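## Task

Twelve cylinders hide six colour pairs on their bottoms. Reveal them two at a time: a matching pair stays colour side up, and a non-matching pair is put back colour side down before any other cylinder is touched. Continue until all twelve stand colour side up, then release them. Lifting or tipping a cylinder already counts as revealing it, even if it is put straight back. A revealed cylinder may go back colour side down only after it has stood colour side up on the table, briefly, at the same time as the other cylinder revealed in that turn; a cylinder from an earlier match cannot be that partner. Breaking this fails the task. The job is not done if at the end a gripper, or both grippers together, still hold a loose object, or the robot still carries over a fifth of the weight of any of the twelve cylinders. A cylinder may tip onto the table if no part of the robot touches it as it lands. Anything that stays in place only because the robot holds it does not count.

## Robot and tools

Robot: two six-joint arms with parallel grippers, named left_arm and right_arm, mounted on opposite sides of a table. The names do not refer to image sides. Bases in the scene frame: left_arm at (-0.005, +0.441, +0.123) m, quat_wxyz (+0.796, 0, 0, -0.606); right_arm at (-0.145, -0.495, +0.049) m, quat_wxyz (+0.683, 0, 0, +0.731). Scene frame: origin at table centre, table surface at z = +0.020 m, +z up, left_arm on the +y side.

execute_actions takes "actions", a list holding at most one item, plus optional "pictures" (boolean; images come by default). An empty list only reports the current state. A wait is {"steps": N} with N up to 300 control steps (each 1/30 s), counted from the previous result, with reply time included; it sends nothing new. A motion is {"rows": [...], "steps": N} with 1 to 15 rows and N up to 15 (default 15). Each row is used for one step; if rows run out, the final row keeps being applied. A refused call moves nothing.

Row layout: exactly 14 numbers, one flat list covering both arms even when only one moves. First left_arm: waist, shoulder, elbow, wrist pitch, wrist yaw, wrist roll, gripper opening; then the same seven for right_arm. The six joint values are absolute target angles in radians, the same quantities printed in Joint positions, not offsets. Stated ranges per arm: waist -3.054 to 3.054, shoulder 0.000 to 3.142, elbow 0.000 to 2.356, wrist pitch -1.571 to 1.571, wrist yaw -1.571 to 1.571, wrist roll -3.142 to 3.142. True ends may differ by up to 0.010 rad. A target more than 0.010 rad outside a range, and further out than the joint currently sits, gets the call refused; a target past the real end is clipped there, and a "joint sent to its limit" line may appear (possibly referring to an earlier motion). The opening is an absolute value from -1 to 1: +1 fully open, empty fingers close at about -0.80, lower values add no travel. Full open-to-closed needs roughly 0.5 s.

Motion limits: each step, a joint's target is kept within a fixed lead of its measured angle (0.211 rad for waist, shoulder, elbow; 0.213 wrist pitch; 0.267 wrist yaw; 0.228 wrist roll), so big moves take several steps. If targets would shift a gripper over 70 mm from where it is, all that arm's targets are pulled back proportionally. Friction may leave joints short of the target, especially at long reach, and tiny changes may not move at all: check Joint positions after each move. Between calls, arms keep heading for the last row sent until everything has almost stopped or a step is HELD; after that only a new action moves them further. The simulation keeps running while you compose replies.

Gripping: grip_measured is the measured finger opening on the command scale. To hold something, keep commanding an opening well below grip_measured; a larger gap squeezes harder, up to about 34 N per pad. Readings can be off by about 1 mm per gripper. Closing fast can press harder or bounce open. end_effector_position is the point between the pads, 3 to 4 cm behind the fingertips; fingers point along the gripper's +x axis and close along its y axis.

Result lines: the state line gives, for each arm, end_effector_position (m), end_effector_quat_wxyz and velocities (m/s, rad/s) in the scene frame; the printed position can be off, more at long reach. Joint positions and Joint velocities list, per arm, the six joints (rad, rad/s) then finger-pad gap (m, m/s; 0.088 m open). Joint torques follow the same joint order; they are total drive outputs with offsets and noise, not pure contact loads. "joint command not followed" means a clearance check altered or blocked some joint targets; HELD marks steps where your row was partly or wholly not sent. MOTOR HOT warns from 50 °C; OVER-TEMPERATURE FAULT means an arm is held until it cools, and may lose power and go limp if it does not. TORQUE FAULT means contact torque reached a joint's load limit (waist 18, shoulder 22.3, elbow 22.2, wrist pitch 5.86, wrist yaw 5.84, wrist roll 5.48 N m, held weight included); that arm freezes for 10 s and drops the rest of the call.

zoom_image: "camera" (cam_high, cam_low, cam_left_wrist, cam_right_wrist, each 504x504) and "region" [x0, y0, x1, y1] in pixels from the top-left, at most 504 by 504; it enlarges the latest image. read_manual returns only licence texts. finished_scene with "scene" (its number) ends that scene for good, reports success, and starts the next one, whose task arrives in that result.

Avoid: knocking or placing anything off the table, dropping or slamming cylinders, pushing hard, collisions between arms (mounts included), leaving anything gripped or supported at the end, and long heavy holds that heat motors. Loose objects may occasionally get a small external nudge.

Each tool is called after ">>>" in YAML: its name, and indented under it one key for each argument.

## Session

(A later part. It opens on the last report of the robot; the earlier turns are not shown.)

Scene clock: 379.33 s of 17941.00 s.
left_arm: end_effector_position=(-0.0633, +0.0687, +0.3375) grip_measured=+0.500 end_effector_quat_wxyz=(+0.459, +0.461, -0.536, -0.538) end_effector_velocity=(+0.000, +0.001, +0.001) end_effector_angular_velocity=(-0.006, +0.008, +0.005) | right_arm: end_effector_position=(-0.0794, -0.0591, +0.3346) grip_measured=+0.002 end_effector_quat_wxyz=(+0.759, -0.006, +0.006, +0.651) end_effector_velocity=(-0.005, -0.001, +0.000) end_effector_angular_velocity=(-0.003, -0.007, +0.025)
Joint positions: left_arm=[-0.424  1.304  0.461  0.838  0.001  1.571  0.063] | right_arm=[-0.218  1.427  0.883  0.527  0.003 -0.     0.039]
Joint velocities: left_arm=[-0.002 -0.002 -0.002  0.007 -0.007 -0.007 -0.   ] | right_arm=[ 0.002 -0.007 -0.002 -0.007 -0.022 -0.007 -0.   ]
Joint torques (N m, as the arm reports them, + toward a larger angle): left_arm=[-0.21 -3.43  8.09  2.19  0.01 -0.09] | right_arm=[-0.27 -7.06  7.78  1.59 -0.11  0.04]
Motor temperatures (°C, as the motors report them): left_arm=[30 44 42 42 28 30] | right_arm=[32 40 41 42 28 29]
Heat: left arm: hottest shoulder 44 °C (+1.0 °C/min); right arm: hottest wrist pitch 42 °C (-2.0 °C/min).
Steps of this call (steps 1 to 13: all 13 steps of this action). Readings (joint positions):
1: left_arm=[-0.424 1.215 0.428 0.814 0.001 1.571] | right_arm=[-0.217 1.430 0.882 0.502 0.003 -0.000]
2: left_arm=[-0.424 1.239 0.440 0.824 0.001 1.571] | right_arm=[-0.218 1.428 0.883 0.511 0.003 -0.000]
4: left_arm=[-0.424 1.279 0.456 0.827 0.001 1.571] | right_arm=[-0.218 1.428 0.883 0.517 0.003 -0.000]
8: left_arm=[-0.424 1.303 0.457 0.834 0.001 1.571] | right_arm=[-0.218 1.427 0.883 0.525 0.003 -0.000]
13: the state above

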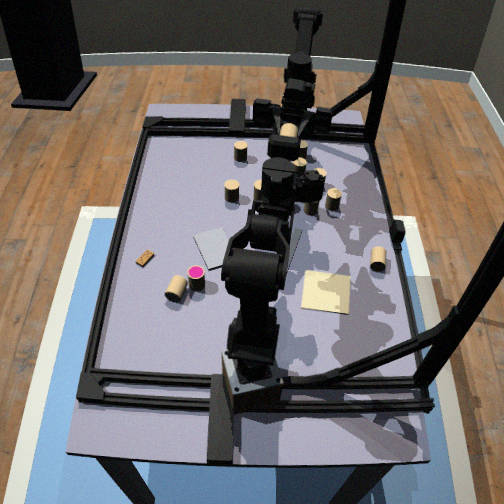

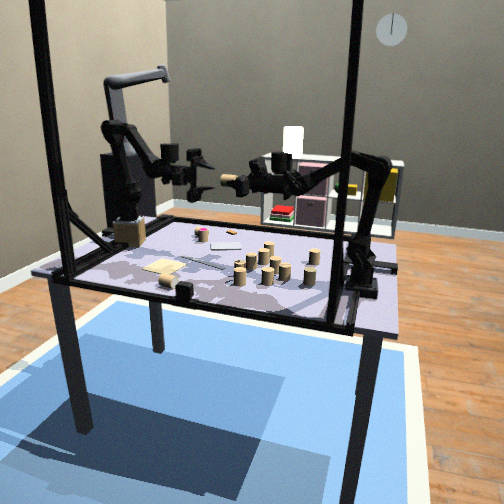

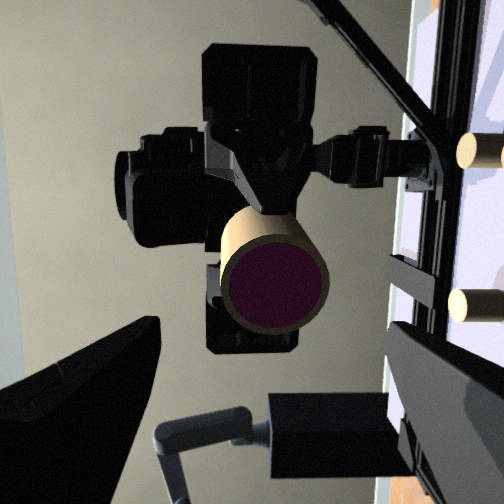

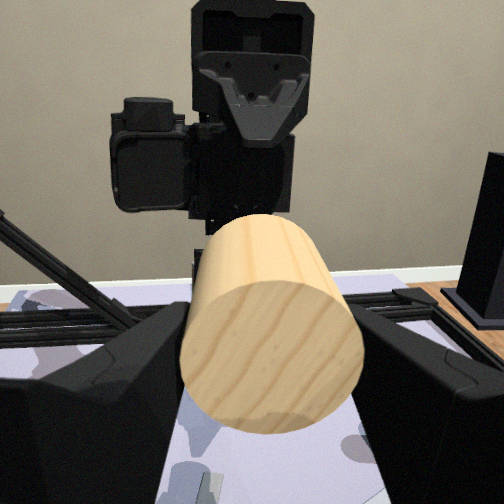

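>>> execute_actions:
  actions:
    - {"rows":[[-0.426,1.4,0.545,0.86,0,1.571,0.5,-0.22,1.424,0.885,0.535,0,0,-0.3],[-0.426,1.4,0.545,0.86,0,1.571,0.5,-0.22,1.424,0.885,0.535,0,0,-0.3],[-0.426,1.4,0.545,0.86,0,1.571,0.5,-0.22,1.424,0.885,0.535,0,0,-0.3],[-0.426,1.49,0.62,0.876,0,1.571,0.5,-0.22,1.424,0.885,0.535,0,0,-0.3],[-0.426,1.49,0.62,0.876,0,1.571,0.5,-0.22,1.424,0.885,0.535,0,0,-0.3],[-0.426,1.49,0.62,0.876,0,1.571,0.5,-0.22,1.424,0.885,0.535,0,0,-0.3],[-0.426,1.585,0.698,0.892,0,1.571,0.5,-0.22,1.424,0.885,0.535,0,0,-0.3],[-0.426,1.585,0.698,0.892,0,1.571,0.5,-0.22,1.424,0.885,0.535,0,0,-0.3],[-0.426,1.585,0.698,0.892,0,1.571,0.5,-0.22,1.424,0.885,0.535,0,0,-0.3],[-0.426,1.585,0.698,0.892,0,1.571,0.5,-0.22,1.424,0.885,0.535,0,0,-0.3],[-0.426,1.585,0.698,0.892,0,1.571,0.5,-0.22,1.424,0.885,0.535,0,0,-0.3],[-0.426,1.585,0.698,0.892,0,1.571,0.1,-0.22,1.424,0.885,0.535,0,0,-0.3]],"steps":15}
  pictures: false

>>> execute_actions:
  actions:
    - {"rows":[[-0.426,1.585,0.698,0.892,0,1.571,0,-0.22,1.424,0.885,0.535,0,0,-0.3],[-0.426,1.585,0.698,0.892,0,1.571,-0.3,-0.22,1.424,0.885,0.535,0,0,-0.3],[-0.426,1.585,0.698,0.892,0,1.571,-0.3,-0.22,1.424,0.885,0.535,0,0,-0.3],[-0.426,1.585,0.698,0.892,0,1.571,-0.3,-0.22,1.424,0.885,0.535,0,0,-0.3],[-0.426,1.585,0.698,0.892,0,1.571,-0.3,-0.22,1.424,0.885,0.535,0,0,-0.3],[-0.426,1.585,0.698,0.892,0,1.571,-0.3,-0.22,1.424,0.885,0.535,0,0,0.45],[-0.426,1.585,0.698,0.892,0,1.571,-0.3,-0.22,1.424,0.885,0.535,0,0,0.45],[-0.426,1.585,0.698,0.892,0,1.571,-0.3,-0.22,1.424,0.885,0.535,0,0,0.45],[-0.426,1.585,0.698,0.892,0,1.571,-0.3,-0.22,1.424,0.885,0.535,0,0,0.45],[-0.426,1.585,0.698,0.892,0,1.571,-0.3,-0.22,1.424,0.885,0.535,0,0,0.45],[-0.426,1.47,0.6,0.872,0,1.571,-0.3,-0.22,1.424,0.885,0.535,0,0,0.45],[-0.426,1.47,0.6,0.872,0,1.571,-0.3,-0.22,1.424,0.885,0.535,0,0,0.45],[-0.426,1.47,0.6,0.872,0,1.571,-0.3,-0.22,1.424,0.885,0.535,0,0,0.45],[-0.426,1.31,0.47,0.84,0,1.571,-0.3,-0.22,1.424,0.885,0.535,0,0,0.45]],"steps":15}
  pictures: false

>>> execute_actions:
  actions:
    - {"rows":[[-0.426,1.28,0.46,0.84,0,1.571,-0.3,-0.22,1.424,0.885,0.535,0,0,0.45],[-0.426,1.25,0.45,0.84,0,1.571,-0.3,-0.22,1.424,0.885,0.535,0,0,0.45],[-0.02,1.28,0.65,-0.861,0,1.571,-0.3,0.08,1.4,1.1,-1.15,0,0,0.45]],"steps":15}
  pictures: false

>>> execute_actions:
  actions:
    - {"rows":[[-0.02,1.5,0.9,-0.861,0,1.571,-0.3,0.08,1.4,1.1,-1.15,0,0,0.45],[-0.02,1.5,0.9,-0.861,0,1.571,-0.3,0.08,1.4,1.1,-1.15,0,0,0.45],[-0.02,1.5,0.9,-0.861,0,1.571,-0.3,0.08,1.4,1.1,-1.15,0,0,0.45],[-0.02,1.5,0.9,-0.861,0,1.571,-0.3,0.08,1.4,1.1,-1.15,0,0,0.45],[-0.02,1.5,0.9,-0.861,0,1.571,-0.3,0.08,1.5,1.2,-1.15,0,0,0.45],[-0.02,1.5,0.9,-0.861,0,1.571,-0.3,0.08,1.5,1.2,-1.15,0,0,0.45],[-0.02,1.7,1.1,-0.861,0,1.571,-0.3,0.08,1.5,1.2,-1.15,0,0,0.45],[-0.02,1.7,1.1,-0.861,0,1.571,-0.3,0.08,1.55,1.28,-1.15,0,0,0.45],[-0.02,1.7,1.1,-0.861,0,1.571,-0.3,0.08,1.55,1.28,-1.15,0,0,0.45],[-0.02,1.7,1.1,-0.861,0,1.571,-0.3,0.08,1.55,1.28,-1.15,0,0,0.45],[-0.02,1.7,1.1,-0.861,0,1.571,-0.3,0.08,1.7,1.28,-1.15,0,0,0.45],[-0.02,1.82,1.11,-0.861,0,1.571,-0.3,0.08,1.7,1.28,-1.15,0,0,0.45]],"steps":15}
  pictures: false

>>> execute_actions:
  actions:
    - {"rows":[[-0.02,1.82,1.11,-0.861,0,1.571,-0.3,0.08,1.7,1.28,-1.15,0,0,0.45],[-0.02,1.82,1.11,-0.861,0,1.571,-0.3,0.08,1.7,1.28,-1.15,0,0,0.45],[-0.02,1.82,1.11,-0.861,0,1.571,-0.3,0.08,1.7,1.28,-1.15,0,0,0.45],[-0.02,1.87,1.07,-0.77,0,1.571,-0.3,0.08,1.7,1.28,-1.15,0,0,0.45],[-0.02,1.87,1.07,-0.77,0,1.571,-0.3,0.08,1.7,1.28,-1.15,0,0,0.45],[-0.02,1.87,1.07,-0.77,0,1.571,-0.3,0.08,1.7,1.28,-1.15,0,0,0.45],[-0.02,1.92,1.032,-0.683,0,1.571,-0.3,0.08,1.7,1.28,-1.15,0,0,0.45]],"steps":13}

Scene clock: 399.73 s of 17941.00 s.
left_arm: end_effector_position=(-0.0734, +0.0056, +0.3374) grip_measured=+0.185 end_effector_quat_wxyz=(+0.459, +0.461, -0.537, -0.538) end_effector_velocity=(+0.003, -0.010, +0.015) end_effector_angular_velocity=(-0.045, +0.014, +0.024) | right_arm: end_effector_position=(-0.0793, -0.0591, +0.3353) grip_measured=+0.003 end_effector_quat_wxyz=(+0.759, -0.005, +0.005, +0.651) end_effector_velocity=(-0.004, +0.000, +0.002) end_effector_angular_velocity=(+0.006, -0.008, +0.025)
Joint positions: left_arm=[-0.424  1.576  0.685  0.888  0.001  1.571  0.048] | right_arm=[-0.218  1.427  0.883  0.531  0.002 -0.     0.039]
Joint velocities: left_arm=[ 0.002  0.022  0.046  0.022 -0.022 -0.007 -0.062] | right_arm=[ 0.002 -0.002 -0.002  0.007 -0.022 -0.007 -0.   ]
Joint torques (N m, as the arm reports them, + toward a larger angle): left_arm=[-0.2  -5.03  7.98  2.23  0.03 -0.1 ] | right_arm=[-0.19 -6.98  7.81  1.69 -0.11  0.03]
Motor temperatures (°C, as the motors report them): left_arm=[30 42 43 44 28 30] | right_arm=[32 40 42 44 28 29]
Heat: left arm: hottest wrist pitch 44 °C (+0.0 °C/min); right arm: hottest wrist pitch 44 °C (+1.0 °C/min).
Steps of this call (steps 1 to 15: the robot went on to your last target; steps 16 to 597: nothing new was sent; steps 598 to 612: all 15 steps of this action). Readings (joint positions):
598: left_arm=[-0.424 1.319 0.473 0.842 0.001 1.571] | right_arm=[-0.218 1.427 0.883 0.528 0.002 -0.000]
599: left_arm=[-0.424 1.341 0.492 0.848 0.001 1.571] | right_arm=[-0.218 1.427 0.883 0.529 0.002 -0.000]
601: left_arm=[-0.424 1.389 0.533 0.856 0.001 1.571] | right_arm=[-0.218 1.427 0.883 0.530 0.002 -0.000]
605: left_arm=[-0.424 1.505 0.631 0.879 0.001 1.571] | right_arm=[-0.218 1.427 0.883 0.531 0.002 -0.000]
612: the state above

Scene clock: 400.23 s of 17941.00 s.
left_arm: end_effector_position=(-0.0682, +0.0389, +0.3375) grip_measured=+0.032 end_effector_quat_wxyz=(+0.457, +0.463, -0.535, -0.540) end_effector_velocity=(+0.053, +0.368, -0.010) end_effector_angular_velocity=(+0.023, +0.004, -0.024) | right_arm: end_effector_position=(-0.0793, -0.0591, +0.3357) grip_measured=+0.433 end_effector_quat_wxyz=(+0.759, -0.004, +0.004, +0.651) end_effector_velocity=(-0.000, -0.000, -0.006) end_effector_angular_velocity=(-0.035, -0.017, +0.005)
Joint positions: left_arm=[-0.424  1.435  0.566  0.858  0.001  1.571  0.041] | right_arm=[-0.218  1.427  0.883  0.533  0.002 -0.     0.06 ]
Joint velocities: left_arm=[-0.002 -1.56  -1.311 -0.271  0.022 -0.007 -0.   ] | right_arm=[-0.002 -0.002  0.002 -0.037 -0.007 -0.022  0.008]
Joint torques (N m, as the arm reports them, + toward a larger angle): left_arm=[-0.17 -5.79  6.99  2.24  0.01 -0.1 ] | right_arm=[-0.14 -6.92  7.8   1.57 -0.08  0.07]
Motor temperatures (°C, as the motors report them): left_arm=[30 42 43 44 28 30] | right_arm=[32 40 42 44 28 29]
Heat: left arm: hottest wrist pitch 44 °C (+0.0 °C/min); right arm: hottest wrist pitch 44 °C (+1.0 °C/min).
Steps of this call (steps 1 to 15: all 15 steps of this action). Readings (joint positions):
1: left_arm=[-0.424 1.576 0.686 0.889 0.001 1.571] | right_arm=[-0.218 1.427 0.883 0.531 0.002 -0.000]
2: left_arm=[-0.424 1.577 0.688 0.889 0.001 1.571] | right_arm=[-0.218 1.427 0.883 0.531 0.002 -0.000]
4: left_arm=[-0.424 1.577 0.688 0.890 0.001 1.571] | right_arm=[-0.218 1.427 0.883 0.532 0.002 -0.000]
8: left_arm=[-0.424 1.578 0.688 0.890 0.001 1.571] | right_arm=[-0.218 1.427 0.883 0.533 0.002 -0.000]
15: the state above

Scene clock: 400.73 s of 17941.00 s.
left_arm: end_effector_position=(+0.0831, +0.0875, +0.2681) grip_measured=+0.033 end_effector_quat_wxyz=(+0.419, +0.655, -0.268, -0.568) end_effector_velocity=(-0.047, +0.206, -0.344) end_effector_angular_velocity=(+1.795, +0.442, +0.025) | right_arm: end_effector_position=(-0.2079, -0.0796, +0.2943) grip_measured=+0.450 end_effector_quat_wxyz=(+0.633, -0.182, +0.157, +0.736) end_effector_velocity=(+0.036, -0.197, -0.376) end_effector_angular_velocity=(-1.928, -0.298, -0.015)
Joint positions: left_arm=[-0.025  1.284  0.643  0.094 -0.004  1.571  0.041] | right_arm=[ 0.08   1.401  1.094 -0.178 -0.002 -0.     0.061]
Joint velocities: left_arm=[ 0.002 -0.007 -0.002 -1.853 -0.022 -0.007 -0.   ] | right_arm=[-0.012 -0.007 -0.002 -1.956  0.007 -0.007 -0.   ]
Joint torques (N m, as the arm reports them, + toward a larger angle): left_arm=[ 0.23 -4.71  8.22  1.81  0.18 -0.09] | right_arm=[-0.18 -6.71  8.14  1.45  0.03  0.04]
Motor temperatures (°C, as the motors report them): left_arm=[30 42 43 44 28 30] | right_arm=[32 40 42 44 28 29]
Heat: left arm: hottest wrist pitch 44 °C (+0.0 °C/min); right arm: hottest wrist pitch 44 °C (+1.0 °C/min).
Steps of this call (steps 1 to 15: all 15 steps of this action). Readings (joint positions):
1: left_arm=[-0.424 1.386 0.528 0.852 0.001 1.571] | right_arm=[-0.218 1.427 0.883 0.533 0.002 -0.000]
2: left_arm=[-0.424 1.344 0.501 0.848 0.001 1.571] | right_arm=[-0.218 1.427 0.883 0.533 0.002 -0.000]
4: left_arm=[-0.367 1.306 0.531 0.752 0.019 1.571] | right_arm=[-0.180 1.427 0.929 0.451 0.014 -0.000]
8: left_arm=[-0.147 1.290 0.628 0.537 0.006 1.571] | right_arm=[-0.006 1.417 1.048 0.258 0.002 -0.000]
15: the state above

Scene clock: 401.23 s of 17941.00 s.
left_arm: end_effector_position=(+0.0742, +0.1272, +0.1601) grip_measured=+0.031 end_effector_quat_wxyz=(+0.121, +0.706, +0.054, -0.695) end_effector_velocity=(-0.064, +0.254, -0.240) end_effector_angular_velocity=(+1.661, +0.413, +0.006) | right_arm: end_effector_position=(-0.1926, -0.1820, +0.1616) grip_measured=+0.450 end_effector_quat_wxyz=(+0.485, -0.506, +0.437, +0.564) end_effector_velocity=(+0.035, -0.237, -0.272) end_effector_angular_velocity=(-1.795, -0.262, +0.006)
Joint positions: left_arm=[-0.022  1.778  1.096 -0.793 -0.004  1.571  0.04 ] | right_arm=[ 0.08   1.662  1.276 -1.078 -0.002 -0.     0.061]
Joint velocities: left_arm=[-0.002  0.725  0.002 -0.989 -0.007 -0.007 -0.   ] | right_arm=[-0.002  0.706 -0.149 -0.96  -0.007 -0.007 -0.   ]
Joint torques (N m, as the arm reports them, + toward a larger angle): left_arm=[ 0.21 -7.49  7.34  0.68  0.2  -0.08] | right_arm=[-0.11 -8.79  7.63  0.6   0.02  0.03]
Motor temperatures (°C, as the motors report them): left_arm=[30 42 43 44 28 30] | right_arm=[32 40 42 44 28 29]
Heat: left arm: hottest wrist pitch 44 °C (+0.0 °C/min); right arm: hottest wrist pitch 44 °C (+1.0 °C/min).
Steps of this call (steps 1 to 15: all 15 steps of this action). Readings (joint positions):
1: left_arm=[-0.025 1.314 0.673 0.014 -0.004 1.571] | right_arm=[0.080 1.401 1.094 -0.241 -0.002 -0.000]
2: left_arm=[-0.025 1.364 0.725 -0.047 -0.004 1.571] | right_arm=[0.080 1.401 1.095 -0.302 -0.002 -0.000]
4: left_arm=[-0.024 1.455 0.824 -0.155 -0.004 1.571] | right_arm=[0.080 1.401 1.094 -0.424 -0.002 -0.000]
8: left_arm=[-0.023 1.556 0.956 -0.420 -0.004 1.571] | right_arm=[0.080 1.478 1.180 -0.682 -0.002 -0.000]
15: the state above

Scene clock: 401.67 s of 17941.00 s.
left_arm: end_effector_position=(+0.0708, +0.1409, +0.1054) grip_measured=+0.030 end_effector_quat_wxyz=(+0.083, +0.703, +0.091, -0.701) end_effector_velocity=(+0.000, +0.010, -0.032) end_effector_angular_velocity=(+0.027, -0.016, +0.005) | right_arm: end_effector_position=(-0.1902, -0.1977, +0.1493) grip_measured=+0.450 end_effector_quat_wxyz=(+0.460, -0.536, +0.463, +0.535) end_effector_velocity=(-0.000, -0.004, +0.001) end_effector_angular_velocity=(-0.020, +0.019, -0.000)
Joint positions: left_arm=[-0.022  1.918  1.034 -0.697 -0.004  1.571  0.04 ] | right_arm=[ 0.08   1.699  1.272 -1.148 -0.002 -0.     0.061]
Joint velocities: left_arm=[-0.002  0.061 -0.071  0.11  -0.022 -0.007 -0.   ] | right_arm=[-0.007 -0.002  0.002 -0.022 -0.022 -0.007 -0.   ]
Joint torques (N m, as the arm reports them, + toward a larger angle): left_arm=[ 0.2  -6.9   5.61  0.77  0.2  -0.02] | right_arm=[-0.05 -7.38  7.04 -0.05  0.03  0.03]
Motor temperatures (°C, as the motors report them): left_arm=[30 42 43 44 28 30] | right_arm=[32 40 42 44 28 29]
Heat: left arm: hottest wrist pitch 44 °C (+0.0 °C/min); right arm: hottest wrist pitch 44 °C (+1.0 °C/min).
Steps of this call (steps 1 to 13: all 13 steps of this action). Readings (joint positions):
1: left_arm=[-0.022 1.799 1.096 -0.820 -0.004 1.571] | right_arm=[0.080 1.682 1.271 -1.102 -0.002 -0.000]
2: left_arm=[-0.022 1.813 1.095 -0.834 -0.004 1.571] | right_arm=[0.080 1.694 1.270 -1.116 -0.002 -0.000]
4: left_arm=[-0.022 1.826 1.092 -0.832 -0.004 1.571] | right_arm=[0.080 1.699 1.270 -1.132 -0.002 -0.000]
8: left_arm=[-0.022 1.867 1.069 -0.736 -0.004 1.571] | right_arm=[0.080 1.699 1.272 -1.144 -0.002 -0.000]
13: the state above

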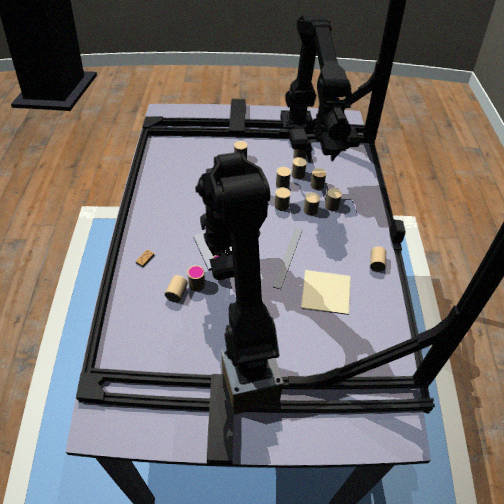

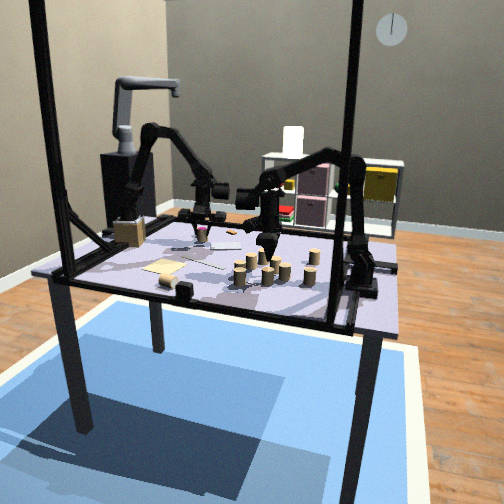

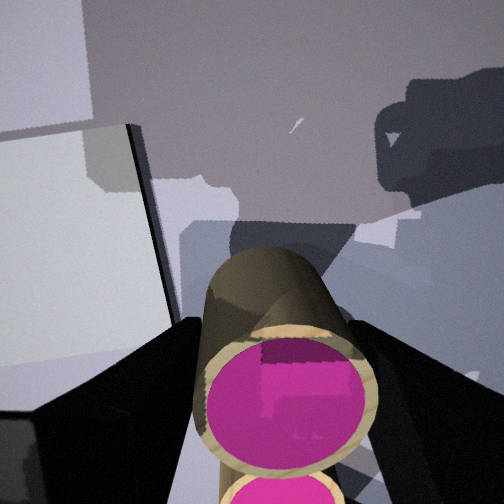

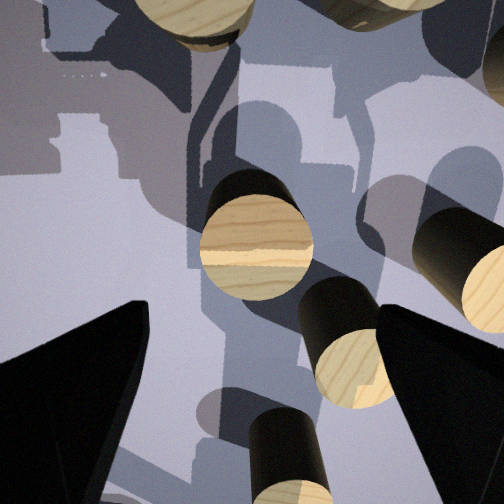

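>>> execute_actions:
  actions:
    - {"rows":[[-0.02,1.953,1.009,-0.627,0,1.571,-0.3,0.075,1.715,1.29,-1.15,0,-0.3,0.4],[-0.02,1.953,1.009,-0.627,0,1.571,-0.3,0.075,1.735,1.235,-1.07,0,-0.3,0.4],[-0.02,1.953,1.009,-0.627,0,1.571,-0.3,0.075,1.735,1.235,-1.07,0,-0.3,0.4],[-0.02,1.973,0.995,-0.594,0,1.571,-0.3,0.075,1.735,1.235,-1.07,0,-0.3,0.4],[-0.02,1.973,0.995,-0.594,0,1.571,-0.3,0.075,1.76,1.172,-0.985,0,-0.3,0.4],[-0.02,1.973,0.995,-0.594,0,1.571,-0.3,0.075,1.76,1.172,-0.985,0,-0.3,0.4],[-0.02,1.973,0.995,-0.594,0,1.571,-0.3,0.075,1.76,1.172,-0.985,0,-0.3,0.4],[-0.02,1.973,0.995,-0.594,0,1.571,-0.3,0.075,1.778,1.128,-0.925,0,-0.3,0.4],[-0.02,1.973,0.995,-0.594,0,1.571,-0.3,0.075,1.778,1.128,-0.925,0,-0.3,0.4],[-0.02,1.973,0.995,-0.594,0,1.571,-0.3,0.075,1.778,1.128,-0.925,0,-0.3,0.4],[-0.02,1.973,0.995,-0.594,0,1.571,0.5,0.075,1.789,1.1,-0.888,0,-0.3,0.4]],"steps":15}
  pictures: false

>>> execute_actions:
  actions:
    - {"rows":[[-0.02,1.973,0.995,-0.594,0,1.571,0.5,0.075,1.789,1.1,-0.888,0,-0.3,0.4],[-0.02,1.92,1.032,-0.683,0,1.571,0.5,0.075,1.789,1.1,-0.888,0,-0.3,0.4],[-0.02,1.92,1.032,-0.683,0,1.571,0.5,0.075,1.789,1.1,-0.888,0,-0.3,0.4],[-0.02,1.87,1.07,-0.77,0,1.571,0.5,0.075,1.789,1.1,-0.888,0,-0.3,0.4],[-0.02,1.87,1.07,-0.77,0,1.571,0.5,0.075,1.789,1.1,-0.888,0,-0.3,0.4],[-0.02,1.82,1.11,-0.861,0,1.571,0.5,0.075,1.789,1.1,-0.888,0,-0.3,0.4],[-0.02,1.75,1.1,-0.861,0,1.571,0.5,0.075,1.789,1.1,-0.888,0,-0.3,0.1],[-0.02,1.65,1.0,-0.8,0,1.571,0.5,0.075,1.789,1.1,-0.888,0,-0.3,0.1],[-0.02,1.5,0.9,-0.7,0,1.571,0.5,0.075,1.789,1.1,-0.888,0,-0.3,0.1],[-0.426,1.2,0.55,0.84,0,1.571,0.5,0.075,1.789,1.1,-0.888,0,-0.3,0.1],[-0.426,1.2,0.55,0.84,0,1.571,0.5,0.075,1.789,1.1,-0.888,0,-0.3,0],[-0.426,1.2,0.55,0.84,0,1.571,0.5,0.075,1.789,1.1,-0.888,0,-0.3,-0.3]],"steps":15}
  pictures: false

>>> execute_actions:
  actions:
    - {"rows":[[-0.426,1.2,0.55,0.84,0,1.571,0.5,0.075,1.789,1.1,-0.888,0,-0.3,-0.3],[-0.426,1.2,0.55,0.84,0,1.571,0.5,0.075,1.789,1.1,-0.888,0,-0.3,-0.3],[-0.426,1.2,0.55,0.84,0,1.571,0.5,0.075,1.76,1.172,-0.985,0,-0.3,-0.3],[-0.426,1.2,0.55,0.84,0,1.571,0.5,0.075,1.76,1.172,-0.985,0,-0.3,-0.3],[-0.426,1.2,0.55,0.84,0,1.571,0.5,0.075,1.735,1.235,-1.07,0,-0.3,-0.3],[-0.426,1.2,0.55,0.84,0,1.571,0.5,0.075,1.735,1.235,-1.07,0,-0.3,-0.3],[-0.426,1.2,0.55,0.84,0,1.571,0.5,0.075,1.71,1.29,-1.15,0,-0.3,-0.3],[-0.426,1.2,0.55,0.84,0,1.571,0.5,0.075,1.67,1.32,-1.2,0,-0.3,-0.3],[-0.426,1.2,0.42,0.84,0,1.571,0.5,0.075,1.62,1.32,-1.2,0,-0.3,-0.3],[-0.426,1.2,0.42,0.84,0,1.571,0.5,0.075,1.55,1.3,-1.2,0,0,-0.3],[-0.426,1.2,0.42,0.84,0,1.571,0.5,0.075,1.5,1.25,-1.1,0,0,-0.3],[-0.426,1.2,0.42,0.84,0,1.571,0.5,-0.22,1.35,1.1,0.53,0,0,-0.3]],"steps":15}
  pictures: false

>>> execute_actions:
  actions:
    - {"rows":[[-0.426,1.2,0.42,0.84,0,1.571,0.5,-0.22,1.35,1.1,0.53,0,0,-0.3]],"steps":12}
  pictures: false

>>> execute_actions:
  actions:
    - {"rows":[[-0.426,1.2,0.42,0.84,0,1.571,0.5,-0.22,1.424,0.885,0.535,0,0,-0.3]],"steps":11}
  pictures: false

>>> execute_actions:
  actions:
    - {"rows":[[-0.426,1.31,0.47,0.84,0,1.571,0.5,-0.22,1.424,0.885,0.535,0,0,-0.3]],"steps":13}

Scene clock: 417.27 s of 17941.00 s.
left_arm: end_effector_position=(+0.0713, +0.1392, +0.0838) grip_measured=+0.262 end_effector_quat_wxyz=(+0.089, +0.703, +0.086, -0.700) end_effector_velocity=(-0.001, +0.006, -0.001) end_effector_angular_velocity=(+0.028, -0.000, +0.005) | right_arm: end_effector_position=(-0.1899, -0.1945, +0.0878) grip_measured=+0.400 end_effector_quat_wxyz=(+0.378, -0.597, +0.379, +0.598) end_effector_velocity=(-0.002, -0.002, -0.028) end_effector_angular_velocity=(+0.021, +0.010, +0.024)
Joint positions: left_arm=[-0.022  1.968  0.998 -0.596 -0.004  1.571  0.052] | right_arm=[ 0.078  1.779  1.11  -0.902 -0.002 -0.296  0.059]
Joint velocities: left_arm=[-0.002  0.002 -0.002 -0.022 -0.007 -0.007  0.177] | right_arm=[ 0.002  0.022 -0.095  0.139 -0.007 -0.022 -0.   ]
Joint torques (N m, as the arm reports them, + toward a larger angle): left_arm=[ 0.17 -6.2   4.57  0.57  0.2  -0.03] | right_arm=[-0.25 -6.82  5.54  0.32  0.   -0.06]
Motor temperatures (°C, as the motors report them): left_arm=[30 44 41 41 28 30] | right_arm=[32 40 42 42 28 29]
Heat: left arm: hottest shoulder 44 °C (-1.0 °C/min); right arm: hottest elbow 42 °C (-1.0 °C/min).
Steps of this call (steps 1 to 30: the robot went on to your last target; steps 31 to 453: nothing new was sent; steps 454 to 468: all 15 steps of this action). Readings (joint positions):
454: left_arm=[-0.022 1.922 1.029 -0.675 -0.004 1.571] | right_arm=[0.080 1.699 1.274 -1.148 -0.002 -0.050]
455: left_arm=[-0.022 1.926 1.025 -0.656 -0.004 1.571] | right_arm=[0.079 1.701 1.271 -1.137 -0.002 -0.121]
457: left_arm=[-0.022 1.940 1.019 -0.634 -0.004 1.571] | right_arm=[0.078 1.707 1.261 -1.097 -0.002 -0.214]
461: left_arm=[-0.022 1.964 1.002 -0.606 -0.004 1.571] | right_arm=[0.078 1.738 1.195 -1.001 -0.002 -0.279]
468: the state above

Scene clock: 417.77 s of 17941.00 s.
left_arm: end_effector_position=(-0.0284, +0.1417, +0.1827) grip_measured=+0.500 end_effector_quat_wxyz=(+0.143, +0.679, -0.196, -0.693) end_effector_velocity=(-0.449, +0.132, +0.121) end_effector_angular_velocity=(-1.873, +0.261, -1.529) | right_arm: end_effector_position=(-0.1898, -0.1926, +0.0870) grip_measured=+0.003 end_effector_quat_wxyz=(+0.380, -0.595, +0.376, +0.600) end_effector_velocity=(+0.004, -0.002, +0.000) end_effector_angular_velocity=(-0.006, -0.008, -0.000)
Joint positions: left_arm=[-0.345  1.385  0.692 -0.392  0.002  1.571  0.063] | right_arm=[ 0.077  1.78   1.108 -0.89  -0.    -0.297  0.039]
Joint velocities: left_arm=[-1.458 -1.814 -1.736  1.81   0.139  0.007 -0.   ] | right_arm=[-0.007 -0.002 -0.002 -0.007  0.007 -0.007 -0.   ]
Joint torques (N m, as the arm reports them, + toward a larger angle): left_arm=[ 2.7  -5.1   5.77  1.43 -0.1  -0.08] | right_arm=[-0.26 -6.64  4.91  0.21 -0.03 -0.06]
Motor temperatures (°C, as the motors report them): left_arm=[30 44 41 41 28 30] | right_arm=[32 40 41 42 28 29]
Heat: left arm: hottest shoulder 44 °C (-1.0 °C/min); right arm: hottest wrist pitch 42 °C (-1.0 °C/min).
Steps of this call (steps 1 to 15: all 15 steps of this action). Readings (joint positions):
1: left_arm=[-0.022 1.968 0.998 -0.596 -0.004 1.571] | right_arm=[0.078 1.779 1.109 -0.899 -0.002 -0.296]
2: left_arm=[-0.022 1.964 1.002 -0.610 -0.004 1.571] | right_arm=[0.078 1.779 1.108 -0.896 -0.002 -0.296]
4: left_arm=[-0.022 1.945 1.017 -0.672 -0.004 1.571] | right_arm=[0.078 1.779 1.108 -0.892 -0.002 -0.296]
8: left_arm=[-0.022 1.827 1.054 -0.787 -0.004 1.571] | right_arm=[0.078 1.779 1.108 -0.891 -0.002 -0.297]
15: the state above

Scene clock: 418.27 s of 17941.00 s.
left_arm: end_effector_position=(-0.0601, +0.0919, +0.2884) grip_measured=+0.500 end_effector_quat_wxyz=(+0.387, +0.524, -0.474, -0.592) end_effector_velocity=(-0.014, -0.077, +0.334) end_effector_angular_velocity=(-1.719, +0.276, -0.008) | right_arm: end_effector_position=(-0.1317, -0.1772, +0.2068) grip_measured=+0.003 end_effector_quat_wxyz=(+0.594, -0.394, +0.385, +0.586) end_effector_velocity=(+0.590, +0.158, +0.276) end_effector_angular_velocity=(+2.291, -0.089, -2.265)
Joint positions: left_arm=[-0.424  1.204  0.425  0.523  0.004  1.571  0.063] | right_arm=[-0.112  1.42   1.156 -0.902 -0.001 -0.043  0.039]
Joint velocities: left_arm=[-0.002  0.007 -0.149  1.897  0.007 -0.007 -0.   ] | right_arm=[-1.736 -1.072 -0.589  1.81   0.198  0.491 -0.   ]
Joint torques (N m, as the arm reports them, + toward a larger angle): left_arm=[-0.28 -3.98  8.02  2.77 -0.07 -0.09] | right_arm=[ 1.84 -4.42  5.94  1.23 -0.2   0.12]
Motor temperatures (°C, as the motors report them): left_arm=[30 44 41 41 28 30] | right_arm=[32 40 41 42 28 29]
Heat: left arm: hottest shoulder 44 °C (-1.0 °C/min); right arm: hottest wrist pitch 42 °C (-1.0 °C/min).
Steps of this call (steps 1 to 15: all 15 steps of this action). Readings (joint positions):
1: left_arm=[-0.383 1.330 0.642 -0.337 0.005 1.571] | right_arm=[0.077 1.780 1.108 -0.890 -0.000 -0.297]
2: left_arm=[-0.404 1.286 0.607 -0.282 0.005 1.571] | right_arm=[0.077 1.780 1.108 -0.890 -0.000 -0.297]
4: left_arm=[-0.416 1.241 0.573 -0.157 0.004 1.571] | right_arm=[0.077 1.779 1.127 -0.936 -0.001 -0.297]
8: left_arm=[-0.421 1.214 0.562 0.094 0.004 1.571] | right_arm=[0.077 1.754 1.225 -1.084 -0.001 -0.297]
15: the state above

Scene clock: 418.67 s of 17941.00 s.
left_arm: end_effector_position=(-0.0610, +0.0860, +0.3559) grip_measured=+0.500 end_effector_quat_wxyz=(+0.474, +0.444, -0.551, -0.525) end_effector_velocity=(+0.000, -0.001, +0.002) end_effector_angular_velocity=(-0.006, +0.009, +0.004) | right_arm: end_effector_position=(-0.0828, -0.0820, +0.3170) grip_measured=+0.002 end_effector_quat_wxyz=(+0.742, -0.137, +0.157, +0.637) end_effector_velocity=(+0.027, +0.163, +0.379) end_effector_angular_velocity=(+1.871, -0.286, +0.002)
Joint positions: left_arm=[-0.424  1.2    0.422  0.834  0.004  1.571  0.063] | right_arm=[-0.218  1.367  1.106 -0.159  0.003 -0.004  0.039]
Joint velocities: left_arm=[-0.002  0.002  0.002  0.007 -0.007 -0.007  0.   ] | right_arm=[-0.007 -0.012 -0.002  1.883 -0.007 -0.007 -0.002]
Joint torques (N m, as the arm reports them, + toward a larger angle): left_arm=[-0.26 -3.51  6.85  2.12 -0.08 -0.09] | right_arm=[-0.18 -8.1   7.09  1.63 -0.11  0.09]
Motor temperatures (°C, as the motors report them): left_arm=[30 44 41 41 28 30] | right_arm=[32 40 41 42 28 29]
Heat: left arm: hottest shoulder 44 °C (-1.0 °C/min); right arm: hottest wrist pitch 42 °C (-1.0 °C/min).
Steps of this call (steps 1 to 12: all 12 steps of this action). Readings (joint positions):
1: left_arm=[-0.424 1.204 0.423 0.587 0.004 1.571] | right_arm=[-0.161 1.393 1.141 -0.840 0.006 -0.029]
2: left_arm=[-0.424 1.204 0.422 0.652 0.004 1.571] | right_arm=[-0.193 1.378 1.132 -0.777 0.008 -0.021]
4: left_arm=[-0.424 1.203 0.422 0.755 0.004 1.571] | right_arm=[-0.216 1.368 1.120 -0.653 0.007 -0.011]
8: left_arm=[-0.424 1.200 0.422 0.817 0.004 1.571] | right_arm=[-0.218 1.367 1.107 -0.410 0.003 -0.005]
12: the state above

Scene clock: 419.03 s of 17941.00 s.
left_arm: end_effector_position=(-0.0610, +0.0860, +0.3568) grip_measured=+0.500 end_effector_quat_wxyz=(+0.475, +0.443, -0.551, -0.524) end_effector_velocity=(+0.000, +0.001, -0.004) end_effector_angular_velocity=(+0.016, +0.020, +0.004) | right_arm: end_effector_position=(-0.0793, -0.0587, +0.3173) grip_measured=+0.003 end_effector_quat_wxyz=(+0.758, -0.028, +0.030, +0.651) end_effector_velocity=(-0.002, +0.001, +0.297) end_effector_angular_velocity=(+1.069, -0.167, +0.020)
Joint positions: left_arm=[-0.424  1.2    0.422  0.838  0.004  1.571  0.063] | right_arm=[-0.218  1.436  0.878  0.475  0.003 -0.003  0.039]
Joint velocities: left_arm=[-0.002 -0.002 -0.007 -0.007 -0.007 -0.022 -0.   ] | right_arm=[-0.002 -0.159  0.125  0.799 -0.022 -0.007 -0.   ]
Joint torques (N m, as the arm reports them, + toward a larger angle): left_arm=[-0.23 -3.55  6.86  2.17 -0.08 -0.09] | right_arm=[-0.28 -7.04  7.52  1.23 -0.13  0.11]
Motor temperatures (°C, as the motors report them): left_arm=[30 44 41 41 28 30] | right_arm=[32 40 41 42 28 29]
Heat: left arm: hottest shoulder 44 °C (-1.0 °C/min); right arm: hottest wrist pitch 42 °C (-1.0 °C/min).
Steps of this call (steps 1 to 11: all 11 steps of this action). Readings (joint positions):
1: left_arm=[-0.424 1.200 0.422 0.835 0.004 1.571] | right_arm=[-0.218 1.369 1.085 -0.082 0.003 -0.004]
2: left_arm=[-0.424 1.200 0.422 0.835 0.004 1.571] | right_arm=[-0.218 1.369 1.048 -0.010 0.003 -0.003]
4: left_arm=[-0.424 1.200 0.422 0.837 0.004 1.571] | right_arm=[-0.218 1.379 0.970 0.103 0.003 -0.003]
8: left_arm=[-0.424 1.200 0.422 0.838 0.004 1.571] | right_arm=[-0.218 1.436 0.880 0.327 0.003 -0.003]
11: the state above

Scene clock: 419.47 s of 17941.00 s.
left_arm: end_effector_position=(-0.0637, +0.0688, +0.3373) grip_measured=+0.500 end_effector_quat_wxyz=(+0.458, +0.460, -0.537, -0.539) end_effector_velocity=(+0.002, -0.000, -0.003) end_effector_angular_velocity=(+0.018, +0.005, +0.010) | right_arm: end_effector_position=(-0.0794, -0.0593, +0.3369) grip_measured=+0.003 end_effector_quat_wxyz=(+0.759, -0.004, +0.002, +0.651) end_effector_velocity=(-0.000, -0.001, +0.006) end_effector_angular_velocity=(+0.016, -0.010, +0.005)
Joint positions: left_arm=[-0.424  1.304  0.461  0.838  0.004  1.571  0.063] | right_arm=[-0.218  1.426  0.884  0.532  0.003 -0.003  0.039]
Joint velocities: left_arm=[ 0.002 -0.002  0.002 -0.022 -0.007 -0.007 -0.   ] | right_arm=[-0.002 -0.007  0.002  0.007 -0.007 -0.007 -0.   ]
Joint torques (N m, as the arm reports them, + toward a larger angle): left_arm=[-0.25 -3.43  7.98  2.17 -0.08 -0.09] | right_arm=[-0.19 -6.9   7.62  1.58 -0.1   0.12]
Motor temperatures (°C, as the motors report them): left_arm=[30 44 41 41 28 30] | right_arm=[32 40 41 42 28 29]
Heat: left arm: hottest shoulder 44 °C (-1.0 °C/min); right arm: hottest wrist pitch 42 °C (-1.0 °C/min).
Steps of this call (steps 1 to 13: all 13 steps of this action). Readings (joint positions):
1: left_arm=[-0.424 1.215 0.427 0.842 0.004 1.571] | right_arm=[-0.218 1.430 0.882 0.495 0.003 -0.003]
2: left_arm=[-0.424 1.237 0.439 0.845 0.004 1.571] | right_arm=[-0.218 1.427 0.884 0.508 0.003 -0.003]
4: left_arm=[-0.424 1.279 0.455 0.840 0.004 1.571] | right_arm=[-0.218 1.426 0.884 0.519 0.003 -0.003]
8: left_arm=[-0.424 1.303 0.457 0.837 0.004 1.571] | right_arm=[-0.218 1.426 0.884 0.529 0.003 -0.003]
13: the state above

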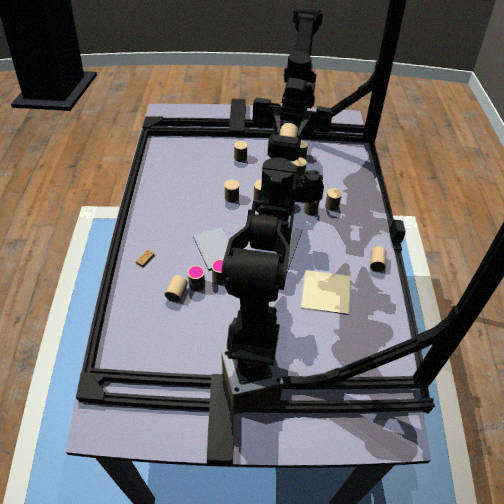

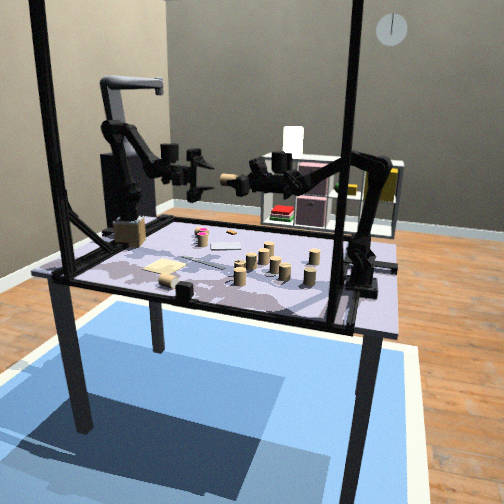

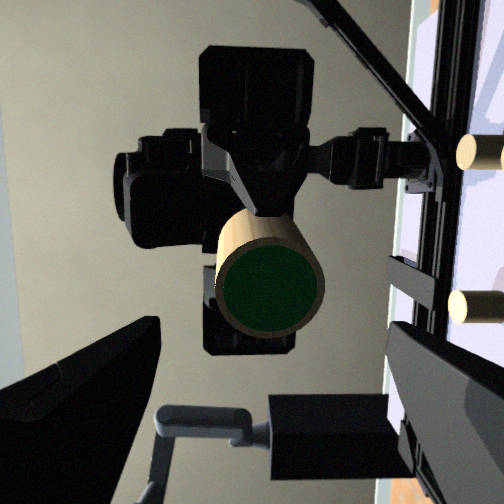

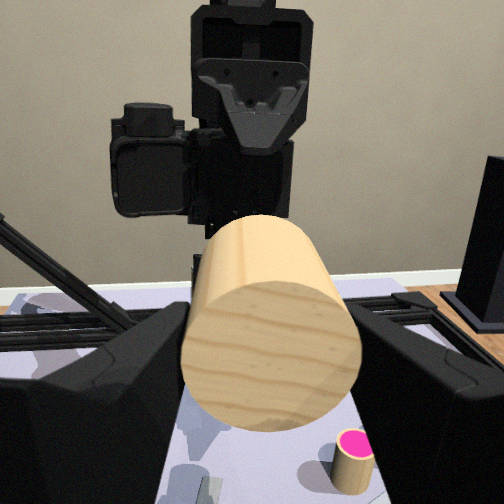

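>>> execute_actions:
  actions:
    - {"rows":[[-0.426,1.4,0.545,0.86,0,1.571,0.5,-0.22,1.424,0.885,0.532,0,0,-0.3],[-0.426,1.4,0.545,0.86,0,1.571,0.5,-0.22,1.424,0.885,0.532,0,0,-0.3],[-0.426,1.4,0.545,0.86,0,1.571,0.5,-0.22,1.424,0.885,0.532,0,0,-0.3],[-0.426,1.49,0.62,0.876,0,1.571,0.5,-0.22,1.424,0.885,0.532,0,0,-0.3],[-0.426,1.49,0.62,0.876,0,1.571,0.5,-0.22,1.424,0.885,0.532,0,0,-0.3],[-0.426,1.49,0.62,0.876,0,1.571,0.5,-0.22,1.424,0.885,0.532,0,0,-0.3],[-0.426,1.574,0.689,0.89,0,1.571,0.5,-0.22,1.424,0.885,0.532,0,0,-0.3],[-0.426,1.574,0.689,0.89,0,1.571,0.5,-0.22,1.424,0.885,0.532,0,0,-0.3],[-0.426,1.574,0.689,0.89,0,1.571,0.5,-0.22,1.424,0.885,0.532,0,0,-0.3],[-0.426,1.574,0.689,0.89,0,1.571,0.5,-0.22,1.424,0.885,0.532,0,0,-0.3],[-0.426,1.574,0.689,0.89,0,1.571,0.5,-0.22,1.424,0.885,0.532,0,0,-0.3],[-0.426,1.574,0.689,0.89,0,1.571,0.1,-0.22,1.424,0.885,0.532,0,0,-0.3]],"steps":15}
  pictures: false

>>> execute_actions:
  actions:
    - {"rows":[[-0.426,1.574,0.689,0.89,0,1.571,0,-0.22,1.424,0.885,0.532,0,0,-0.3],[-0.426,1.574,0.689,0.89,0,1.571,-0.3,-0.22,1.424,0.885,0.532,0,0,-0.3],[-0.426,1.574,0.689,0.89,0,1.571,-0.3,-0.22,1.424,0.885,0.532,0,0,-0.3],[-0.426,1.574,0.689,0.89,0,1.571,-0.3,-0.22,1.424,0.885,0.532,0,0,-0.3],[-0.426,1.574,0.689,0.89,0,1.571,-0.3,-0.22,1.424,0.885,0.532,0,0,-0.3],[-0.426,1.574,0.689,0.89,0,1.571,-0.3,-0.22,1.424,0.885,0.532,0,0,0.45],[-0.426,1.574,0.689,0.89,0,1.571,-0.3,-0.22,1.424,0.885,0.532,0,0,0.45],[-0.426,1.574,0.689,0.89,0,1.571,-0.3,-0.22,1.424,0.885,0.532,0,0,0.45],[-0.426,1.574,0.689,0.89,0,1.571,-0.3,-0.22,1.424,0.885,0.532,0,0,0.45],[-0.426,1.574,0.689,0.89,0,1.571,-0.3,-0.22,1.424,0.885,0.532,0,0,0.45],[-0.426,1.47,0.6,0.872,0,1.571,-0.3,-0.22,1.424,0.885,0.532,0,0,0.45],[-0.426,1.47,0.6,0.872,0,1.571,-0.3,-0.22,1.424,0.885,0.532,0,0,0.45],[-0.426,1.47,0.6,0.872,0,1.571,-0.3,-0.22,1.424,0.885,0.532,0,0,0.45],[-0.426,1.31,0.47,0.84,0,1.571,-0.3,-0.22,1.424,0.885,0.532,0,0,0.45]],"steps":15}
  pictures: false

>>> execute_actions:
  actions:
    - {"rows":[[-0.426,1.28,0.46,0.84,0,1.571,-0.3,-0.22,1.424,0.885,0.532,0,0,0.45],[-0.426,1.25,0.45,0.84,0,1.571,-0.3,-0.22,1.424,0.885,0.532,0,0,0.45],[-0.15,1.25,0.62,-0.83,0,1.571,-0.3,-0.1,1.35,1.05,-1.145,0,0,0.45]],"steps":15}
  pictures: false

>>> execute_actions:
  actions:
    - {"rows":[[-0.15,1.28,0.68,-0.83,0,1.571,-0.3,-0.1,1.4,1.1,-1.145,0,0,0.45],[-0.15,1.28,0.68,-0.83,0,1.571,-0.3,-0.1,1.4,1.1,-1.145,0,0,0.45],[-0.15,1.28,0.68,-0.83,0,1.571,-0.3,-0.1,1.4,1.1,-1.145,0,0,0.45],[-0.15,1.28,0.68,-0.83,0,1.571,-0.3,-0.1,1.4,1.1,-1.145,0,0,0.45],[-0.15,1.28,0.68,-0.83,0,1.571,-0.3,-0.1,1.4,1.1,-1.145,0,0,0.45],[-0.15,1.28,0.68,-0.83,0,1.571,-0.3,-0.1,1.4,1.1,-1.145,0,0,0.45],[-0.15,1.28,0.68,-0.83,0,1.571,-0.3,-0.1,1.4,1.1,-1.145,0,0,0.45],[-0.15,1.28,0.68,-0.83,0,1.571,-0.3,-0.1,1.4,1.1,-1.145,0,0,0.45],[-0.15,1.28,0.68,-0.83,0,1.571,-0.3,-0.1,1.4,1.1,-1.145,0,0,0.45],[-0.15,1.28,0.68,-0.83,0,1.571,-0.3,-0.1,1.4,1.1,-1.145,0,0,0.45],[-0.15,1.28,0.68,-0.83,0,1.571,-0.3,-0.1,1.525,1.1,-1.145,0,0,0.45],[-0.15,1.491,0.75,-0.83,0,1.571,-0.3,-0.1,1.525,1.1,-1.145,0,0,0.45]],"steps":15}
  pictures: false

>>> execute_actions:
  actions:
    - {"rows":[[-0.15,1.491,0.75,-0.83,0,1.571,-0.3,-0.1,1.525,1.1,-1.145,0,0,0.45],[-0.15,1.491,0.75,-0.83,0,1.571,-0.3,-0.1,1.525,1.1,-1.145,0,0,0.45],[-0.15,1.491,0.75,-0.83,0,1.571,-0.3,-0.1,1.525,1.1,-1.145,0,0,0.45],[-0.15,1.555,0.7,-0.72,0,1.571,-0.3,-0.1,1.525,1.1,-1.145,0,0,0.45],[-0.15,1.555,0.7,-0.72,0,1.571,-0.3,-0.1,1.525,1.1,-1.145,0,0,0.45],[-0.15,1.555,0.7,-0.72,0,1.571,-0.3,-0.1,1.525,1.1,-1.145,0,0,0.45],[-0.15,1.62,0.652,-0.605,0,1.571,-0.3,-0.1,1.525,1.1,-1.145,0,0,0.45],[-0.15,1.62,0.652,-0.605,0,1.571,-0.3,-0.1,1.525,1.1,-1.145,0,0,0.45],[-0.15,1.62,0.652,-0.605,0,1.571,-0.3,-0.1,1.525,1.1,-1.145,0,0,0.45],[-0.15,1.665,0.622,-0.53,0,1.571,-0.3,-0.1,1.525,1.1,-1.145,0,0,0.45],[-0.15,1.665,0.622,-0.53,0,1.571,-0.3,-0.1,1.525,1.1,-1.145,0,0,0.45],[-0.15,1.665,0.622,-0.53,0,1.571,-0.3,-0.1,1.525,1.1,-1.145,0,0,0.45],[-0.15,1.691,0.602,-0.488,0,1.571,-0.3,-0.1,1.525,1.1,-1.145,0,0,0.45]],"steps":15}

Scene clock: 442.90 s of 17941.00 s.
left_arm: end_effector_position=(-0.0734, +0.0082, +0.3380) grip_measured=+0.188 end_effector_quat_wxyz=(+0.458, +0.460, -0.537, -0.538) end_effector_velocity=(-0.003, -0.008, +0.010) end_effector_angular_velocity=(-0.025, +0.011, -0.010) | right_arm: end_effector_position=(-0.0793, -0.0593, +0.3367) grip_measured=+0.003 end_effector_quat_wxyz=(+0.759, -0.004, +0.003, +0.651) end_effector_velocity=(+0.000, +0.000, -0.001) end_effector_angular_velocity=(-0.001, -0.022, +0.005)
Joint positions: left_arm=[-0.424  1.565  0.676  0.886  0.003  1.571  0.048] | right_arm=[-0.218  1.426  0.884  0.532  0.002 -0.002  0.039]
Joint velocities: left_arm=[-0.002  0.022  0.042  0.007  0.007 -0.007 -0.065] | right_arm=[-0.002  0.002 -0.002  0.007 -0.007 -0.022 -0.   ]
Joint torques (N m, as the arm reports them, + toward a larger angle): left_arm=[-0.2  -4.9   7.99  2.19 -0.08 -0.09] | right_arm=[-0.23 -6.8   7.68  1.4  -0.1   0.1 ]
Motor temperatures (°C, as the motors report them): left_arm=[30 42 43 44 28 30] | right_arm=[32 40 42 44 28 29]
Heat: left arm: hottest wrist pitch 44 °C (+1.0 °C/min); right arm: hottest wrist pitch 44 °C (+2.0 °C/min).
Steps of this call (steps 1 to 15: the robot went on to your last target; steps 16 to 688: nothing new was sent; steps 689 to 703: all 15 steps of this action). Readings (joint positions):
689: left_arm=[-0.424 1.318 0.472 0.841 0.003 1.571] | right_arm=[-0.218 1.426 0.884 0.533 0.002 -0.002]
690: left_arm=[-0.424 1.339 0.490 0.848 0.003 1.571] | right_arm=[-0.218 1.426 0.884 0.533 0.002 -0.002]
692: left_arm=[-0.424 1.388 0.532 0.856 0.003 1.571] | right_arm=[-0.218 1.426 0.884 0.533 0.002 -0.002]
696: left_arm=[-0.424 1.501 0.628 0.878 0.003 1.571] | right_arm=[-0.218 1.426 0.884 0.532 0.002 -0.002]
703: the state above

Scene clock: 443.40 s of 17941.00 s.
left_arm: end_effector_position=(-0.0684, +0.0401, +0.3375) grip_measured=+0.031 end_effector_quat_wxyz=(+0.456, +0.462, -0.535, -0.540) end_effector_velocity=(+0.052, +0.360, -0.016) end_effector_angular_velocity=(+0.021, -0.011, -0.015) | right_arm: end_effector_position=(-0.0793, -0.0593, +0.3366) grip_measured=+0.432 end_effector_quat_wxyz=(+0.759, -0.004, +0.003, +0.651) end_effector_velocity=(+0.000, +0.001, -0.005) end_effector_angular_velocity=(-0.023, -0.004, +0.005)
Joint positions: left_arm=[-0.424  1.43   0.562  0.856  0.003  1.571  0.041] | right_arm=[-0.218  1.426  0.884  0.532  0.002 -0.002  0.06 ]
Joint velocities: left_arm=[-0.007 -1.516 -1.297 -0.242  0.007  0.007 -0.   ] | right_arm=[-0.002  0.002  0.002 -0.022 -0.007 -0.007  0.009]
Joint torques (N m, as the arm reports them, + toward a larger angle): left_arm=[-0.19 -5.37  7.69  2.23 -0.06 -0.11] | right_arm=[-0.14 -6.81  7.66  1.45 -0.07  0.09]
Motor temperatures (°C, as the motors report them): left_arm=[30 42 43 44 28 30] | right_arm=[32 40 42 44 28 29]
Heat: left arm: hottest wrist pitch 44 °C (+1.0 °C/min); right arm: hottest wrist pitch 44 °C (+2.0 °C/min).
Steps of this call (steps 1 to 15: all 15 steps of this action). Readings (joint positions):
1: left_arm=[-0.424 1.565 0.678 0.887 0.003 1.571] | right_arm=[-0.218 1.426 0.884 0.532 0.002 -0.002]
2: left_arm=[-0.424 1.566 0.679 0.887 0.003 1.571] | right_arm=[-0.218 1.426 0.884 0.533 0.002 -0.002]
4: left_arm=[-0.424 1.566 0.679 0.888 0.003 1.571] | right_arm=[-0.218 1.426 0.884 0.531 0.002 -0.002]
8: left_arm=[-0.424 1.567 0.679 0.888 0.003 1.571] | right_arm=[-0.218 1.426 0.884 0.532 0.002 -0.002]
15: the state above

Scene clock: 443.90 s of 17941.00 s.
left_arm: end_effector_position=(+0.0358, +0.0878, +0.2641) grip_measured=+0.031 end_effector_quat_wxyz=(+0.378, +0.638, -0.306, -0.597) end_effector_velocity=(-0.021, +0.214, -0.343) end_effector_angular_velocity=(+1.839, +0.228, +0.025) | right_arm: end_effector_position=(-0.1332, -0.0962, +0.2807) grip_measured=+0.450 end_effector_quat_wxyz=(+0.690, -0.191, +0.196, +0.670) end_effector_velocity=(-0.009, -0.213, -0.351) end_effector_angular_velocity=(-1.877, +0.057, +0.013)
Joint positions: left_arm=[-0.154  1.254  0.615  0.081 -0.003  1.571  0.04 ] | right_arm=[-0.1    1.348  1.05  -0.255 -0.003 -0.002  0.061]
Joint velocities: left_arm=[ 0.007 -0.002 -0.002 -1.853 -0.007 -0.022 -0.   ] | right_arm=[ 0.002  0.007 -0.002 -1.868 -0.007 -0.007  0.   ]
Joint torques (N m, as the arm reports them, + toward a larger angle): left_arm=[ 0.24 -4.35  8.02  1.74  0.16 -0.11] | right_arm=[-0.1  -5.9   7.56  1.27  0.04  0.08]
Motor temperatures (°C, as the motors report them): left_arm=[30 42 43 44 28 30] | right_arm=[32 40 42 44 28 29]
Heat: left arm: hottest wrist pitch 44 °C (+1.0 °C/min); right arm: hottest wrist pitch 44 °C (+2.0 °C/min).
Steps of this call (steps 1 to 15: all 15 steps of this action). Readings (joint positions):
1: left_arm=[-0.424 1.382 0.525 0.852 0.003 1.571] | right_arm=[-0.218 1.426 0.884 0.532 0.002 -0.002]
2: left_arm=[-0.424 1.342 0.499 0.848 0.003 1.571] | right_arm=[-0.218 1.426 0.884 0.532 0.002 -0.002]
4: left_arm=[-0.363 1.296 0.525 0.746 0.019 1.571] | right_arm=[-0.188 1.413 0.935 0.412 0.010 -0.002]
8: left_arm=[-0.183 1.261 0.605 0.521 -0.005 1.571] | right_arm=[-0.105 1.366 1.030 0.182 -0.004 -0.002]
15: the state above

Scene clock: 444.40 s of 17941.00 s.
left_arm: end_effector_position=(+0.0217, +0.2137, +0.1557) grip_measured=+0.029 end_effector_quat_wxyz=(+0.071, +0.708, +0.012, -0.703) end_effector_velocity=(-0.021, +0.189, -0.172) end_effector_angular_velocity=(+1.550, +0.176, +0.010) | right_arm: end_effector_position=(-0.1374, -0.2307, +0.1567) grip_measured=+0.450 end_effector_quat_wxyz=(+0.523, -0.476, +0.491, +0.509) end_effector_velocity=(-0.003, -0.123, -0.147) end_effector_angular_velocity=(-1.057, +0.040, +0.000)
Joint positions: left_arm=[-0.152  1.441  0.726 -0.771 -0.003  1.571  0.04 ] | right_arm=[-0.1    1.501  1.096 -1.1   -0.002 -0.002  0.061]
Joint velocities: left_arm=[ 0.002  0.911  0.134 -0.784 -0.007 -0.007 -0.   ] | right_arm=[-0.007  0.496 -0.071 -0.491 -0.007 -0.007 -0.   ]
Joint torques (N m, as the arm reports them, + toward a larger angle): left_arm=[ 0.13 -5.99  7.25  0.18  0.19 -0.05] | right_arm=[ 0.01 -7.39  7.27  0.27  0.02  0.08]
Motor temperatures (°C, as the motors report them): left_arm=[30 42 43 44 28 30] | right_arm=[32 40 42 44 28 29]
Heat: left arm: hottest wrist pitch 44 °C (+1.0 °C/min); right arm: hottest wrist pitch 44 °C (+2.0 °C/min).
Steps of this call (steps 1 to 15: all 15 steps of this action). Readings (joint positions):
1: left_arm=[-0.154 1.256 0.623 0.013 -0.003 1.571] | right_arm=[-0.100 1.353 1.054 -0.319 -0.003 -0.002]
2: left_arm=[-0.153 1.263 0.634 -0.051 -0.003 1.571] | right_arm=[-0.100 1.361 1.064 -0.380 -0.002 -0.002]
4: left_arm=[-0.153 1.273 0.655 -0.172 -0.003 1.571] | right_arm=[-0.100 1.378 1.080 -0.502 -0.002 -0.002]
8: left_arm=[-0.153 1.274 0.670 -0.419 -0.003 1.571] | right_arm=[-0.100 1.390 1.085 -0.752 -0.002 -0.002]
15: the state above

Scene clock: 444.90 s of 17941.00 s.
left_arm: end_effector_position=(+0.0205, +0.2234, +0.0874) grip_measured=+0.029 end_effector_quat_wxyz=(+0.040, +0.707, +0.043, -0.705) end_effector_velocity=(-0.002, +0.023, -0.073) end_effector_angular_velocity=(+0.071, +0.001, +0.020) | right_arm: end_effector_position=(-0.1378, -0.2403, +0.1515) grip_measured=+0.450 end_effector_quat_wxyz=(+0.507, -0.491, +0.507, +0.494) end_effector_velocity=(-0.003, +0.001, -0.000) end_effector_angular_velocity=(+0.008, +0.022, +0.005)
Joint positions: left_arm=[-0.152  1.673  0.616 -0.519 -0.003  1.571  0.04 ] | right_arm=[-0.1    1.52   1.094 -1.143 -0.002 -0.002  0.061]
Joint velocities: left_arm=[-0.002  0.242 -0.144  0.315 -0.007 -0.022 -0.   ] | right_arm=[-0.002 -0.002 -0.002  0.007 -0.022 -0.007 -0.   ]
Joint torques (N m, as the arm reports them, + toward a larger angle): left_arm=[ 0.2  -4.52  4.2   0.58  0.19  0.  ] | right_arm=[-0.08 -5.29  6.71 -0.01  0.05  0.08]
Motor temperatures (°C, as the motors report them): left_arm=[30 42 43 44 28 30] | right_arm=[32 40 42 44 28 29]
Heat: left arm: hottest wrist pitch 44 °C (+1.0 °C/min); right arm: hottest wrist pitch 44 °C (+2.0 °C/min).
Steps of this call (steps 1 to 15: all 15 steps of this action). Readings (joint positions):
1: left_arm=[-0.152 1.463 0.728 -0.795 -0.003 1.571] | right_arm=[-0.100 1.514 1.095 -1.113 -0.002 -0.002]
2: left_arm=[-0.152 1.474 0.729 -0.809 -0.003 1.571] | right_arm=[-0.100 1.519 1.095 -1.122 -0.002 -0.002]
4: left_arm=[-0.152 1.491 0.727 -0.802 -0.003 1.571] | right_arm=[-0.100 1.520 1.094 -1.133 -0.002 -0.002]
8: left_arm=[-0.152 1.560 0.696 -0.678 -0.003 1.571] | right_arm=[-0.100 1.520 1.094 -1.141 -0.002 -0.002]
15: the state above

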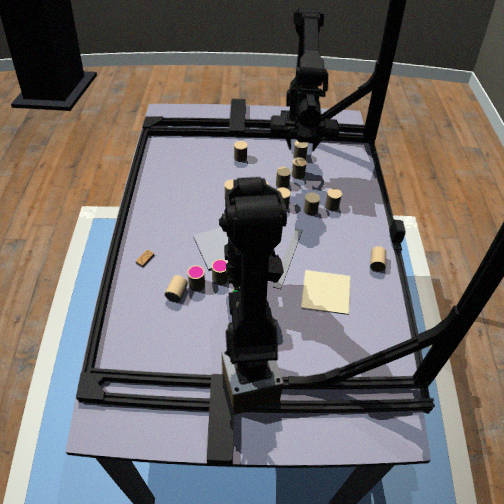

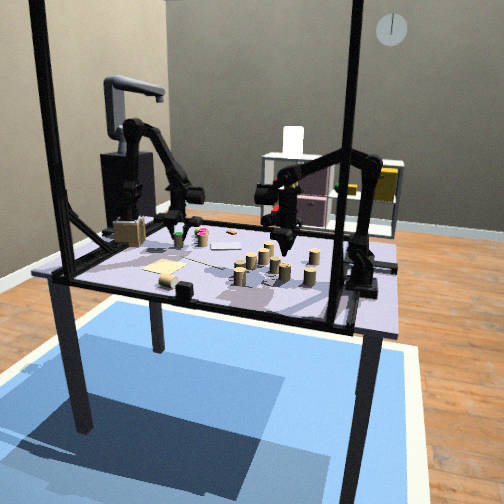

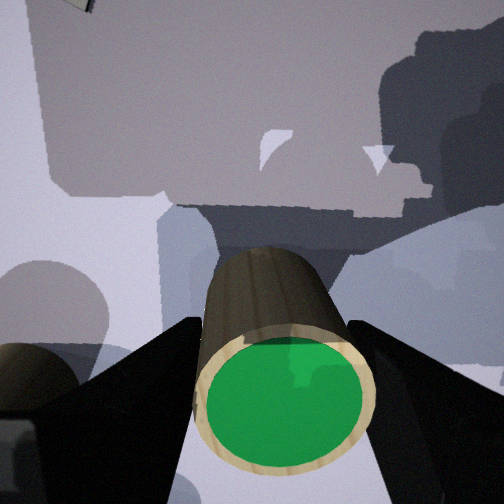

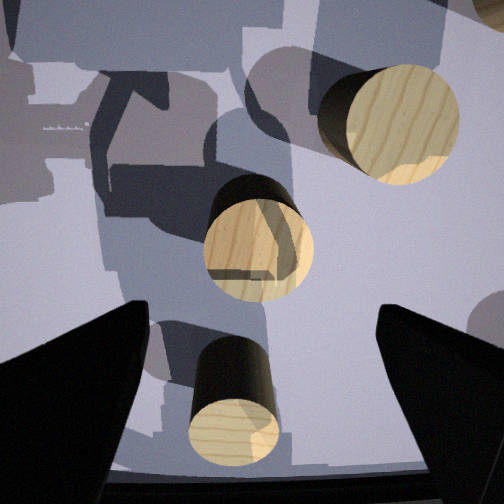

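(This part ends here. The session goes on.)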